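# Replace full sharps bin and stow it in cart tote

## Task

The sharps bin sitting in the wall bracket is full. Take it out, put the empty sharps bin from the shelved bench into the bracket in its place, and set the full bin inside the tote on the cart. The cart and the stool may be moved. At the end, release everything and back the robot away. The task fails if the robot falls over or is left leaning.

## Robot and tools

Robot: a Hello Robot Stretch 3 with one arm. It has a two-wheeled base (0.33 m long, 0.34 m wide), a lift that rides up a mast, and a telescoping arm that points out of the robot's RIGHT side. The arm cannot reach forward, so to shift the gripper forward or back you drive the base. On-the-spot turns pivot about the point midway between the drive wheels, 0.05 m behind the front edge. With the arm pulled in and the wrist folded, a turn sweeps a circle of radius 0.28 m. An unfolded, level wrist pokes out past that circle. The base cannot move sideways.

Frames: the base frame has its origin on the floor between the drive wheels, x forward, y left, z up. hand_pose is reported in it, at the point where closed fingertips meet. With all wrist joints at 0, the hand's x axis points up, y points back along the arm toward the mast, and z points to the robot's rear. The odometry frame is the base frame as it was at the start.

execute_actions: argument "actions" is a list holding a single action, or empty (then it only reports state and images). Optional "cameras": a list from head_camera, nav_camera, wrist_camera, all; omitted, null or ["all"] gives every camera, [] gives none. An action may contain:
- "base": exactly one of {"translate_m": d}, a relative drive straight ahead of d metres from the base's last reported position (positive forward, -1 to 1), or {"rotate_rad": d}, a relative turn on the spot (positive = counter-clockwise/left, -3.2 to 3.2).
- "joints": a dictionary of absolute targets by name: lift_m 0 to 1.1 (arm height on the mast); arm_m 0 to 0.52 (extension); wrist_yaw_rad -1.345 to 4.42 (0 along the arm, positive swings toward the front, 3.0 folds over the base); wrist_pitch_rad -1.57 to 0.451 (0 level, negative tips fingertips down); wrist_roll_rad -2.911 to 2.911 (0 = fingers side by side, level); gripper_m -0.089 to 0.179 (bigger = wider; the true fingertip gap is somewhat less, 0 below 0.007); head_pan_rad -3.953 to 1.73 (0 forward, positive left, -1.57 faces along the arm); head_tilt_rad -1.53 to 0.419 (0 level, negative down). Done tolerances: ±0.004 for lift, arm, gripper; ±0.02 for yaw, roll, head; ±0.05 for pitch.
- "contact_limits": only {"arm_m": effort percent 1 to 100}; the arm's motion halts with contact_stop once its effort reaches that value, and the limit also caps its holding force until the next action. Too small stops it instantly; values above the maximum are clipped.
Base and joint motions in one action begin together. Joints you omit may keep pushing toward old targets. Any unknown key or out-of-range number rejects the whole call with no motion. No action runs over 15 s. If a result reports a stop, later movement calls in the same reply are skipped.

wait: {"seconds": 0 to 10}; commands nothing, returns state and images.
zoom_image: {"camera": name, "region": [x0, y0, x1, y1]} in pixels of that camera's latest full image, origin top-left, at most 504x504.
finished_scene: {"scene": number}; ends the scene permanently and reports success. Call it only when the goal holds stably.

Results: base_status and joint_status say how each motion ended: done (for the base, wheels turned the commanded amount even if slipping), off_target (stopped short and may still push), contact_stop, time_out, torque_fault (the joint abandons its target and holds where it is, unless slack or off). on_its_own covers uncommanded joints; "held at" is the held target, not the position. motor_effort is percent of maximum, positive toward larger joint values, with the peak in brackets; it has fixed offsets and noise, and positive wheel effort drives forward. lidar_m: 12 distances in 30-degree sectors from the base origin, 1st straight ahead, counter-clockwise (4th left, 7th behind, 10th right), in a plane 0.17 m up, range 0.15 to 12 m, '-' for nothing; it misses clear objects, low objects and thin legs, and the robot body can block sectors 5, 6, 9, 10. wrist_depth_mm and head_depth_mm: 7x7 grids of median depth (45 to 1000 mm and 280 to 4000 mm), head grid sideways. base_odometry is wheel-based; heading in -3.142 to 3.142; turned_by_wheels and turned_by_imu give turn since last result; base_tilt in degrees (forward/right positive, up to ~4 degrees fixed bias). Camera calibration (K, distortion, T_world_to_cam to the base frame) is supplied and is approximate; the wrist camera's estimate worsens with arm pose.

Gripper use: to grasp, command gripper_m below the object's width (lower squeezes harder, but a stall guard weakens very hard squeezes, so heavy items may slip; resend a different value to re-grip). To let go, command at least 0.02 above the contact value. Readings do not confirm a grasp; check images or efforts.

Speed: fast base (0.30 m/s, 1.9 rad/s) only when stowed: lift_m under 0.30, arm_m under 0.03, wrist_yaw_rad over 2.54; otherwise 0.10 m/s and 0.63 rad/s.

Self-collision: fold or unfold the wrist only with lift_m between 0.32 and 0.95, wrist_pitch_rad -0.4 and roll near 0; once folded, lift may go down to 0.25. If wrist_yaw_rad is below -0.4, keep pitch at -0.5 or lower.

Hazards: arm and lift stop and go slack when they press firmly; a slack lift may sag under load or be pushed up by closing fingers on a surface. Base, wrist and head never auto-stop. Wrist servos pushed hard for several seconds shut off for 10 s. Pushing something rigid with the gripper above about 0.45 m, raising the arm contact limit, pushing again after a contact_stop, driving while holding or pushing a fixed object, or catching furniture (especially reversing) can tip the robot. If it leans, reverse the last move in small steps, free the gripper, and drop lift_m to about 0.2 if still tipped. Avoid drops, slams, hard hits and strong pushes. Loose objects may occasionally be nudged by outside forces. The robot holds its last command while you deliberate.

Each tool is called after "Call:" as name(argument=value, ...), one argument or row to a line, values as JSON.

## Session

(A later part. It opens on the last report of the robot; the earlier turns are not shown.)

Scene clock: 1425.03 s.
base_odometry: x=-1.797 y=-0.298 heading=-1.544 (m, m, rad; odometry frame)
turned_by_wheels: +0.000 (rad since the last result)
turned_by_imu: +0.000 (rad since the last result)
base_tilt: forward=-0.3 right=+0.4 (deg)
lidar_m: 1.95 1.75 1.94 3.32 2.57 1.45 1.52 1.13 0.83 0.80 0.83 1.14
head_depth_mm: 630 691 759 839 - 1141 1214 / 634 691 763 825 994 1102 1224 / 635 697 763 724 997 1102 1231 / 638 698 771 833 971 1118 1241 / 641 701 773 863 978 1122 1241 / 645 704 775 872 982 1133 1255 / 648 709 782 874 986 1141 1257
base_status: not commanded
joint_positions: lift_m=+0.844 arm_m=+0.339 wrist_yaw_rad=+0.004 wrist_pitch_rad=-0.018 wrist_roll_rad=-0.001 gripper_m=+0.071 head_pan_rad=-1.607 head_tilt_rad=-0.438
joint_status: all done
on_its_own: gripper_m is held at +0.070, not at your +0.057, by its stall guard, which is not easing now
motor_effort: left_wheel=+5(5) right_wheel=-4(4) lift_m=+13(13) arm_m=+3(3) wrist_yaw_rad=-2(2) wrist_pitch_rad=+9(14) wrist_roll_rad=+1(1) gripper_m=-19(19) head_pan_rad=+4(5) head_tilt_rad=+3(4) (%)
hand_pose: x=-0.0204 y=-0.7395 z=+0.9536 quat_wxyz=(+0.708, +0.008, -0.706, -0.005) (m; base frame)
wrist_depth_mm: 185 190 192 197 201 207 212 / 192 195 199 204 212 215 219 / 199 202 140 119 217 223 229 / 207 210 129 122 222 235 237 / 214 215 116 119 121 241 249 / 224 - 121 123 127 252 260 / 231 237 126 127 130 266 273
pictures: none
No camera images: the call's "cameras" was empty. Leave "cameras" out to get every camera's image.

Call:
execute_actions(
  actions=[
    {"joints": {"gripper_m": 0.15}},
  ],
  cameras=["wrist_camera", "head_camera"],
)

Scene clock: 1429.00 s.
base_odometry: x=-1.797 y=-0.298 heading=-1.544 (m, m, rad; odometry frame)
turned_by_wheels: +0.000 (rad since the last result)
turned_by_imu: +0.000 (rad since the last result)
base_tilt: forward=-0.3 right=+0.4 (deg)
lidar_m: 1.96 1.75 1.94 3.31 2.57 1.45 1.52 1.13 0.83 0.80 0.83 1.15
head_depth_mm: 631 689 758 839 - 1136 1216 / 632 691 762 821 998 1097 1229 / 637 695 763 727 997 1104 1238 / 639 701 770 832 968 1118 1245 / 642 703 774 860 976 1124 1258 / 643 708 779 868 978 1129 1253 / 647 706 783 877 988 1135 1260
base_status: not commanded
joint_positions: lift_m=+0.844 arm_m=+0.339 wrist_yaw_rad=+0.004 wrist_pitch_rad=-0.018 wrist_roll_rad=-0.001 gripper_m=+0.150 head_pan_rad=-1.607 head_tilt_rad=-0.438
joint_status: all done
motor_effort: left_wheel=+4(5) right_wheel=-3(4) lift_m=+13(13) arm_m=+3(3) wrist_yaw_rad=-2(3) wrist_pitch_rad=+8(9) wrist_roll_rad=+1(1) gripper_m=+1(83) head_pan_rad=+5(5) head_tilt_rad=+4(4) (%)
hand_pose: x=-0.0205 y=-0.7395 z=+0.9536 quat_wxyz=(+0.708, +0.008, -0.706, -0.005) (m; base frame)
wrist_depth_mm: 187 191 194 197 202 208 212 / 191 196 200 205 211 214 221 / 199 203 133 118 219 222 230 / 207 210 129 121 220 231 239 / 215 216 116 118 122 - 249 / 221 - 121 123 128 256 260 / 235 234 126 127 129 266 272
pictures: head_camera (sideways: a quarter turn clockwise sets it upright), wrist_camera
camera_calibration (this result's frames):
head_camera: T_world_to_cam=[[0.0271575, 0.510048, -0.859717, 1.14557], [0.998643, 0.0243933, 0.0460179, -0.0619511], [0.0444427, -0.8598, -0.508694, 0.618319], [0, 0, 0, 1]] pos_world=[0.00327646, -0.0511541, 1.30225]
wrist_camera: T_world_to_cam=[[-0.995199, 0.0845696, -0.049263, 0.0820584], [0.0698252, 0.260809, -0.962862, 1.1354], [-0.0685806, -0.961679, -0.265462, -0.29058], [0, 0, 0, 1]] pos_world=[-0.0175431, -0.582507, 1.02013]
Images, in order (width x height): head_camera 896x504, wrist_camera 644x364.

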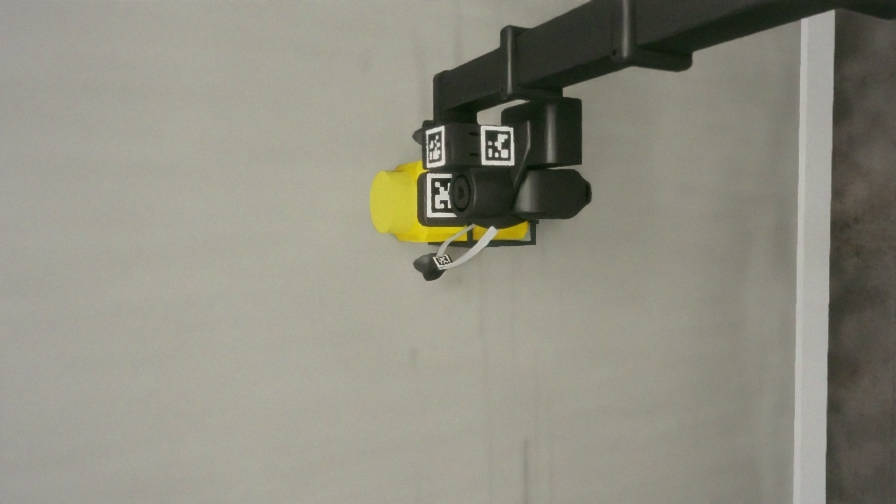

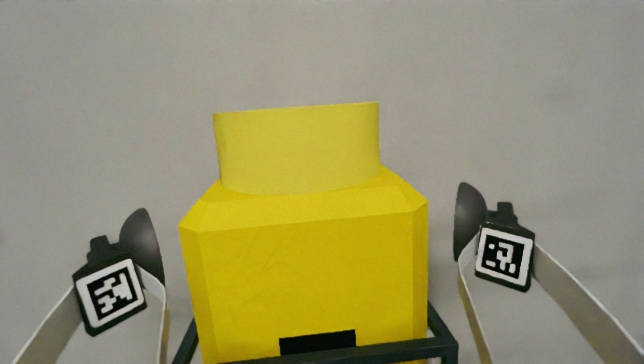

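Call:
execute_actions(
  actions=[
    {"joints": {"arm_m": 0.2, "lift_m": 0.852}},
  ],
  cameras=["wrist_camera"],
)

Call:
execute_actions(
  actions=[
    {"base": {"translate_m": 0.35}, "joints": {"arm_m": 0.0, "head_pan_rad": -2.0, "head_tilt_rad": -0.43}},
  ],
)

Scene clock: 1443.70 s.
base_odometry: x=-1.797 y=-0.298 heading=-1.544 (m, m, rad; odometry frame)
turned_by_wheels: +0.000 (rad since the last result)
turned_by_imu: +0.000 (rad since the last result)
base_tilt: forward=-0.3 right=+0.4 (deg)
lidar_m: 1.96 1.75 1.94 3.32 2.57 1.46 1.51 1.13 0.83 0.80 0.83 1.14
head_depth_mm: 631 690 760 843 - 1137 1226 / 633 692 764 842 - 1158 1230 / 638 695 762 747 - 1151 1233 / 637 699 769 819 980 1116 1244 / 643 702 777 863 975 1121 1246 / 644 704 778 869 980 1134 1250 / 646 709 783 869 989 1139 1259
base_status: not commanded
joint_positions: lift_m=+0.851 arm_m=+0.200 wrist_yaw_rad=+0.002 wrist_pitch_rad=-0.018 wrist_roll_rad=-0.001 gripper_m=+0.150 head_pan_rad=-1.607 head_tilt_rad=-0.438
joint_status: all done
motor_effort: left_wheel=+3(4) right_wheel=-2(3) lift_m=+36(39) arm_m=-5(4) wrist_yaw_rad=-1(3) wrist_pitch_rad=+8(8) wrist_roll_rad=+1(1) gripper_m=+1(0) head_pan_rad=+5(5) head_tilt_rad=+3(3) (%)
hand_pose: x=-0.0208 y=-0.6010 z=+0.9615 quat_wxyz=(+0.708, +0.007, -0.706, -0.006) (m; base frame)
wrist_depth_mm: 306 313 320 324 334 340 349 / 317 324 328 337 347 352 367 / 321 334 338 274 358 365 378 / 339 347 345 257 370 378 385 / 350 356 360 267 391 - 412 / 361 - 376 277 410 421 426 / 382 391 399 296 425 432 443
pictures: wrist_camera
camera_calibration (this result's frames):
wrist_camera: T_world_to_cam=[[-0.99509, 0.0858464, -0.0492631, 0.0711791], [0.0701599, 0.260719, -0.962862, 1.10685], [-0.0698144, -0.96159, -0.265462, -0.155314], [0, 0, 0, 1]] pos_world=[-0.0176699, -0.444036, 1.02802]
Images, in order (width x height): wrist_camera 644x364.

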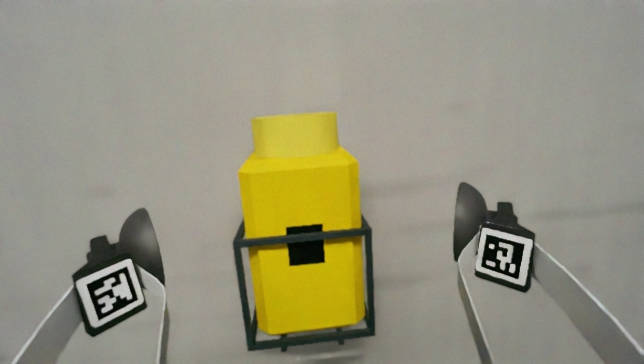

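Scene clock: 1448.73 s.
base_odometry: x=-1.788 y=-0.648 heading=-1.544 (m, m, rad; odometry frame)
turned_by_wheels: +0.000 (rad since the last result)
turned_by_imu: +0.000 (rad since the last result)
base_tilt: forward=-0.3 right=+0.3 (deg)
lidar_m: 1.60 1.53 1.49 3.32 3.07 1.83 1.80 1.13 0.83 0.80 0.83 1.15
head_depth_mm: 768 845 941 1070 1222 1395 1330 / 740 809 898 1008 1150 1335 - / 712 779 838 841 1084 1254 - / 683 748 821 908 1019 1179 1275 / 662 720 788 872 970 1078 - / 640 694 758 831 930 1029 1181 / 618 669 729 798 884 1003 1126
base_status: done
joint_positions: lift_m=+0.851 arm_m=+0.000 wrist_yaw_rad=+0.002 wrist_pitch_rad=-0.018 wrist_roll_rad=-0.001 gripper_m=+0.150 head_pan_rad=-1.993 head_tilt_rad=-0.438
joint_status: all done
motor_effort: left_wheel=+3(9) right_wheel=-2(3) lift_m=+36(36) arm_m=-4(8) wrist_yaw_rad=+0(1) wrist_pitch_rad=+9(9) wrist_roll_rad=+1(1) gripper_m=+1(0) head_pan_rad=-3(34) head_tilt_rad=+4(5) (%)
hand_pose: x=-0.0209 y=-0.4010 z=+0.9615 quat_wxyz=(+0.708, +0.007, -0.706, -0.006) (m; base frame)
wrist_depth_mm: 477 492 508 514 525 530 549 / 496 502 514 521 536 545 569 / 514 529 543 546 566 487 587 / 531 544 553 574 584 487 616 / 562 560 581 594 615 - 647 / 573 - 601 609 642 669 676 / 603 618 640 663 659 707 716
pictures: head_camera (sideways: a quarter turn clockwise sets it upright), nav_camera (sideways: a quarter turn counterclockwise sets it upright), wrist_camera
camera_calibration (this result's frames):
head_camera: T_world_to_cam=[[0.217186, 0.462212, -0.859762, 1.14447], [0.934326, -0.353436, 0.0460127, -0.0615519], [-0.282603, -0.813291, -0.508619, 0.620216], [0, 0, 0, 1]] pos_world=[-0.0157777, -0.0463258, 1.30225]
nav_camera: T_world_to_cam=[[-0.131563, -0.44426, 0.886185, -1.11514], [-0.904382, 0.419861, 0.0762192, -0.0442162], [-0.405935, -0.791423, -0.457019, 0.55006], [0, 0, 0, 1]] pos_world=[0.03659, -0.0415163, 1.24298]
wrist_camera: T_world_to_cam=[[-0.995057, 0.0862233, -0.049263, 0.0540652], [0.0702585, 0.260693, -0.962862, 1.0547], [-0.0701786, -0.961564, -0.265462, 0.0370002], [0, 0, 0, 1]] pos_world=[-0.0177073, -0.244037, 1.02802]
Images, in order (width x height): head_camera 896x504, nav_camera 672x504, wrist_camera 644x364.

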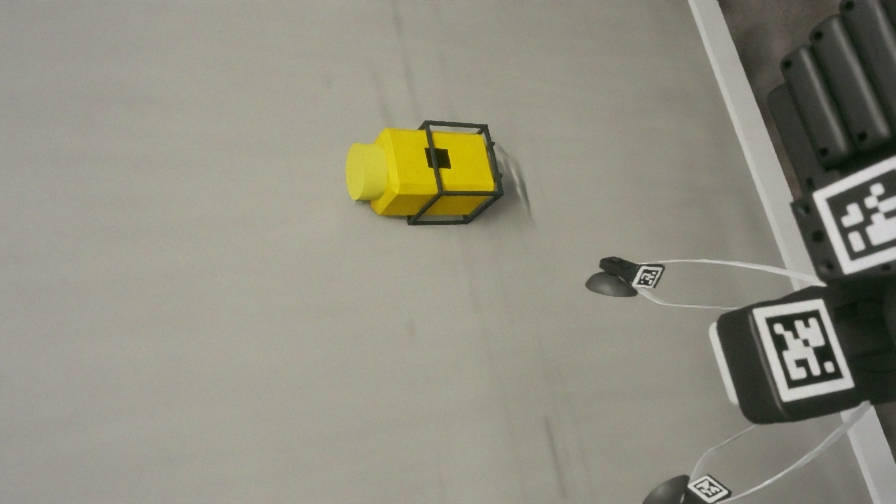

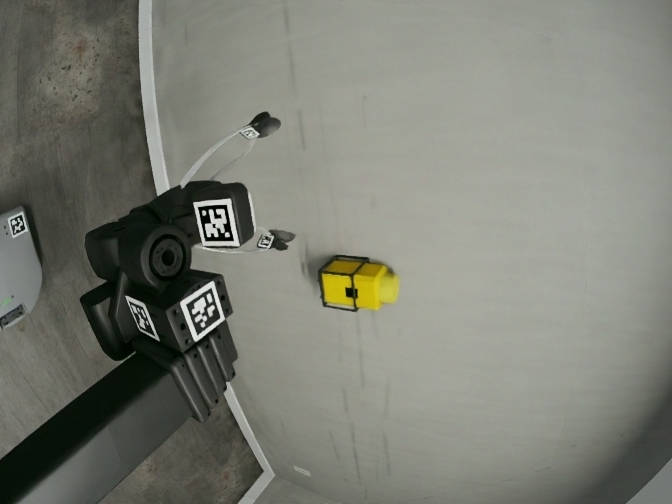

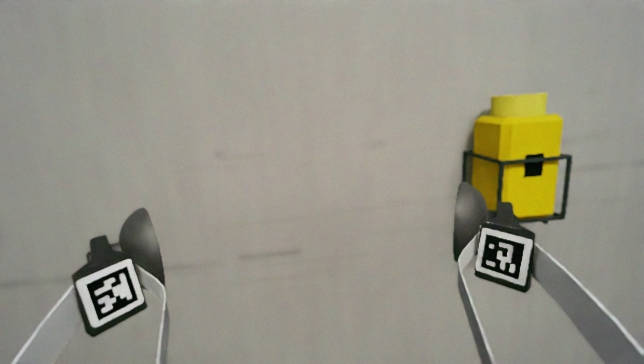

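Call:
execute_actions(
  actions=[
    {"joints": {"head_pan_rad": -3.47, "head_tilt_rad": -0.2}},
  ],
  cameras=["head_camera", "nav_camera"],
)

Scene clock: 1460.33 s.
base_odometry: x=-1.788 y=-0.648 heading=-1.544 (m, m, rad; odometry frame)
turned_by_wheels: +0.000 (rad since the last result)
turned_by_imu: +0.000 (rad since the last result)
base_tilt: forward=-0.3 right=+0.4 (deg)
lidar_m: 1.60 1.54 1.49 3.31 3.08 1.83 1.80 1.13 0.83 0.80 0.83 1.15
head_depth_mm: 2099 2249 2361 2525 2590 1959 - / 2064 2182 2296 2419 2511 1934 - / 2003 2109 2224 2304 2236 1974 1601 / 1947 2047 2168 2227 2260 1964 1635 / 1902 2002 2111 2227 2376 1994 1576 / 1861 1945 2051 2161 2300 1988 1523 / 1805 1899 2012 2099 2221 1986 1524
base_status: not commanded
joint_positions: lift_m=+0.851 arm_m=+0.000 wrist_yaw_rad=+0.002 wrist_pitch_rad=-0.018 wrist_roll_rad=-0.001 gripper_m=+0.150 head_pan_rad=-3.463 head_tilt_rad=-0.211
joint_status: all done
motor_effort: left_wheel=+3(3) right_wheel=-2(2) lift_m=+37(36) arm_m=-4(4) wrist_yaw_rad=-1(1) wrist_pitch_rad=+9(9) wrist_roll_rad=+1(1) gripper_m=+1(1) head_pan_rad=-3(48) head_tilt_rad=+5(19) (%)
hand_pose: x=-0.0209 y=-0.4010 z=+0.9615 quat_wxyz=(+0.708, +0.007, -0.706, -0.006) (m; base frame)
wrist_depth_mm: 485 491 512 517 525 541 550 / 505 499 519 536 560 550 570 / 513 517 540 541 570 482 589 / 537 539 563 578 596 496 623 / 540 559 588 601 615 - 641 / 575 - 597 613 647 668 684 / 586 612 636 644 675 685 700
pictures: head_camera (sideways: a quarter turn clockwise sets it upright), nav_camera (sideways: a quarter turn counterclockwise sets it upright)
camera_calibration (this result's frames):
head_camera: T_world_to_cam=[[0.285923, -0.104328, -0.952556, 1.26513], [-0.249091, -0.967976, 0.0312491, -0.0351239], [-0.925312, 0.228338, -0.302754, 0.356243], [0, 0, 0, 1]] pos_world=[-0.0408414, 0.0166454, 1.31405]
nav_camera: T_world_to_cam=[[-0.255042, 0.0194915, 0.966733, -1.21952], [0.342502, 0.936795, 0.0714707, -0.0456622], [-0.904237, 0.349337, -0.245598, 0.277958], [0, 0, 0, 1]] pos_world=[-0.0440512, -0.0305543, 1.25048]
Images, in order (width x height): head_camera 896x504, nav_camera 672x504.

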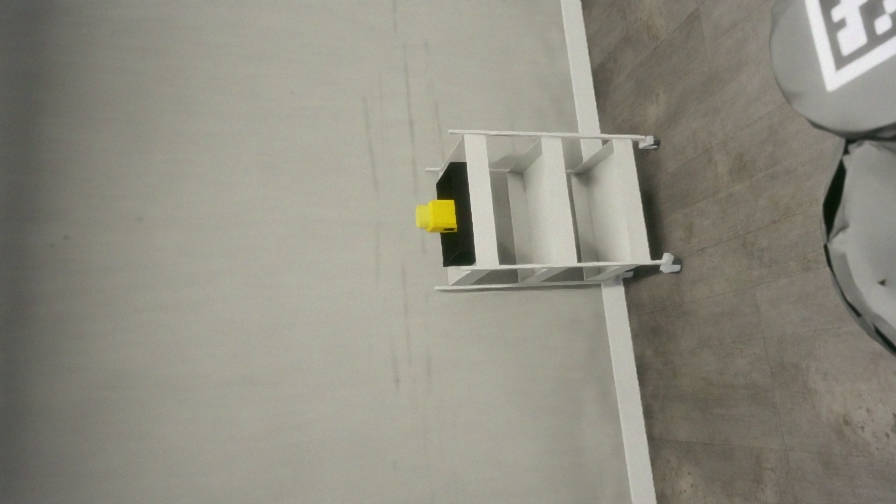

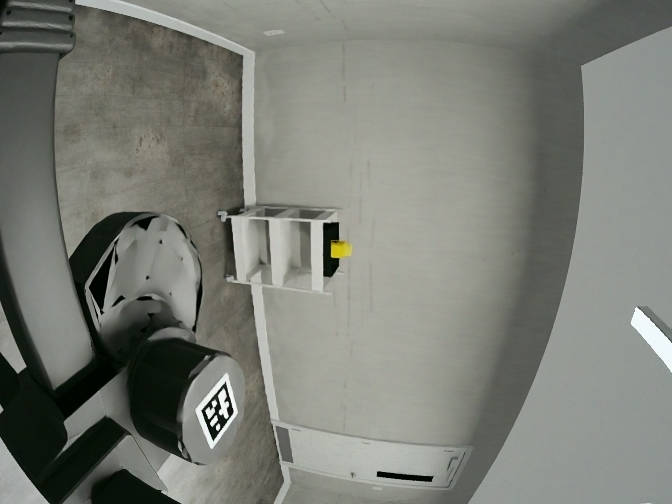

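I'll check the current state once more before ending the scene.

Call:
execute_actions(
  actions=[],
)

Scene clock: 1466.27 s.
base_odometry: x=-1.788 y=-0.648 heading=-1.544 (m, m, rad; odometry frame)
turned_by_wheels: +0.000 (rad since the last result)
turned_by_imu: +0.000 (rad since the last result)
base_tilt: forward=-0.3 right=+0.3 (deg)
lidar_m: 1.60 1.54 1.49 3.31 3.09 1.82 1.80 1.13 0.83 0.80 0.83 1.15
head_depth_mm: 2107 2242 2361 2476 2630 1958 - / 2068 2190 2311 2418 2515 1948 - / 1993 2124 2223 2302 2249 1958 1624 / 1942 2051 2183 2236 2238 1963 1643 / 1901 2023 2086 2231 2378 1992 1573 / 1856 1949 2057 2168 2275 1978 1520 / 1815 1908 1989 2099 2200 1980 1529
base_status: not commanded
joint_positions: lift_m=+0.851 arm_m=+0.000 wrist_yaw_rad=+0.002 wrist_pitch_rad=-0.018 wrist_roll_rad=-0.001 gripper_m=+0.150 head_pan_rad=-3.463 head_tilt_rad=-0.211
joint_status: all done
motor_effort: left_wheel=+3(3) right_wheel=-2(2) lift_m=+36(36) arm_m=-4(4) wrist_yaw_rad=-1(1) wrist_pitch_rad=+9(9) wrist_roll_rad=+1(1) gripper_m=+1(1) head_pan_rad=-4(48) head_tilt_rad=+5(19) (%)
hand_pose: x=-0.0209 y=-0.4010 z=+0.9615 quat_wxyz=(+0.708, +0.007, -0.706, -0.006) (m; base frame)
wrist_depth_mm: 484 498 494 516 520 552 553 / 495 519 513 528 539 561 568 / 507 525 533 553 562 484 604 / 537 547 565 577 585 494 611 / 557 562 580 583 622 - 649 / 569 - 595 623 646 651 657 / 598 612 624 652 671 705 712
pictures: head_camera (sideways: a quarter turn clockwise sets it upright), nav_camera (sideways: a quarter turn counterclockwise sets it upright), wrist_camera
camera_calibration (this result's frames):
head_camera: T_world_to_cam=[[0.28592, -0.104337, -0.952556, 1.26513], [-0.249121, -0.967968, 0.0312491, -0.0351237], [-0.925305, 0.228367, -0.302754, 0.356243], [0, 0, 0, 1]] pos_world=[-0.0408408, 0.0166468, 1.31405]
nav_camera: T_world_to_cam=[[-0.255042, 0.0194994, 0.966733, -1.21952], [0.342532, 0.936784, 0.0714707, -0.0456624], [-0.904227, 0.349365, -0.245598, 0.277958], [0, 0, 0, 1]] pos_world=[-0.0440522, -0.0305528, 1.25048]
wrist_camera: T_world_to_cam=[[-0.995057, 0.0862237, -0.0492631, 0.0540654], [0.0702587, 0.260693, -0.962862, 1.0547], [-0.0701789, -0.961564, -0.265462, 0.0370002], [0, 0, 0, 1]] pos_world=[-0.0177073, -0.244037, 1.02802]
Images, in order (width x height): head_camera 896x504, nav_camera 672x504, wrist_camera 644x364.

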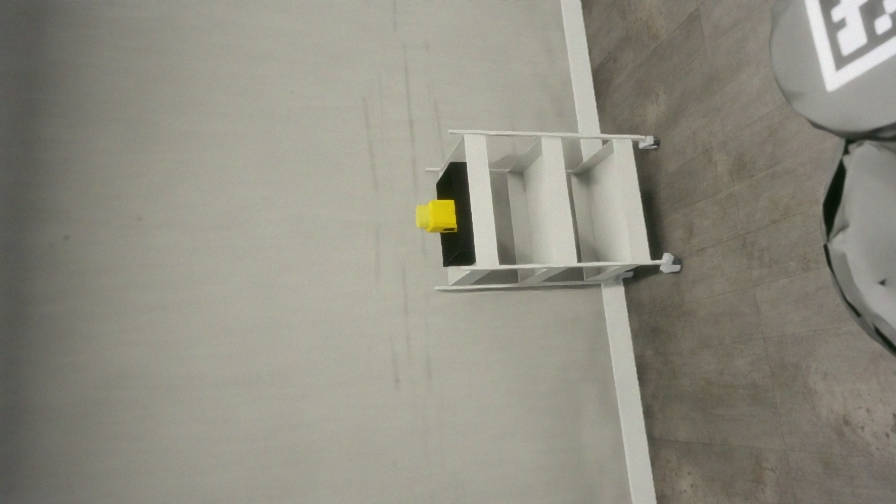

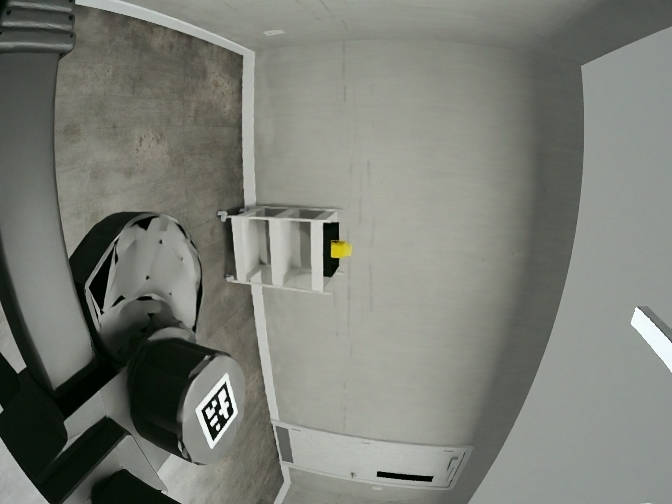

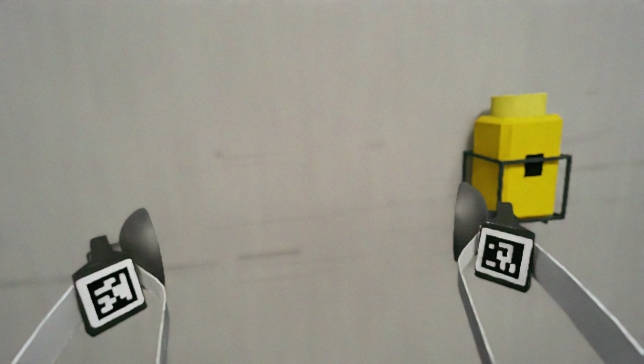

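The full bin is upright in the tote on the cart, and the empty bin is seated in the wall bracket. The robot is level and clear of both, so I'm ending scene 2.

Call:
finished_scene(
  scene=2,
)

The scene is finished: the task was done.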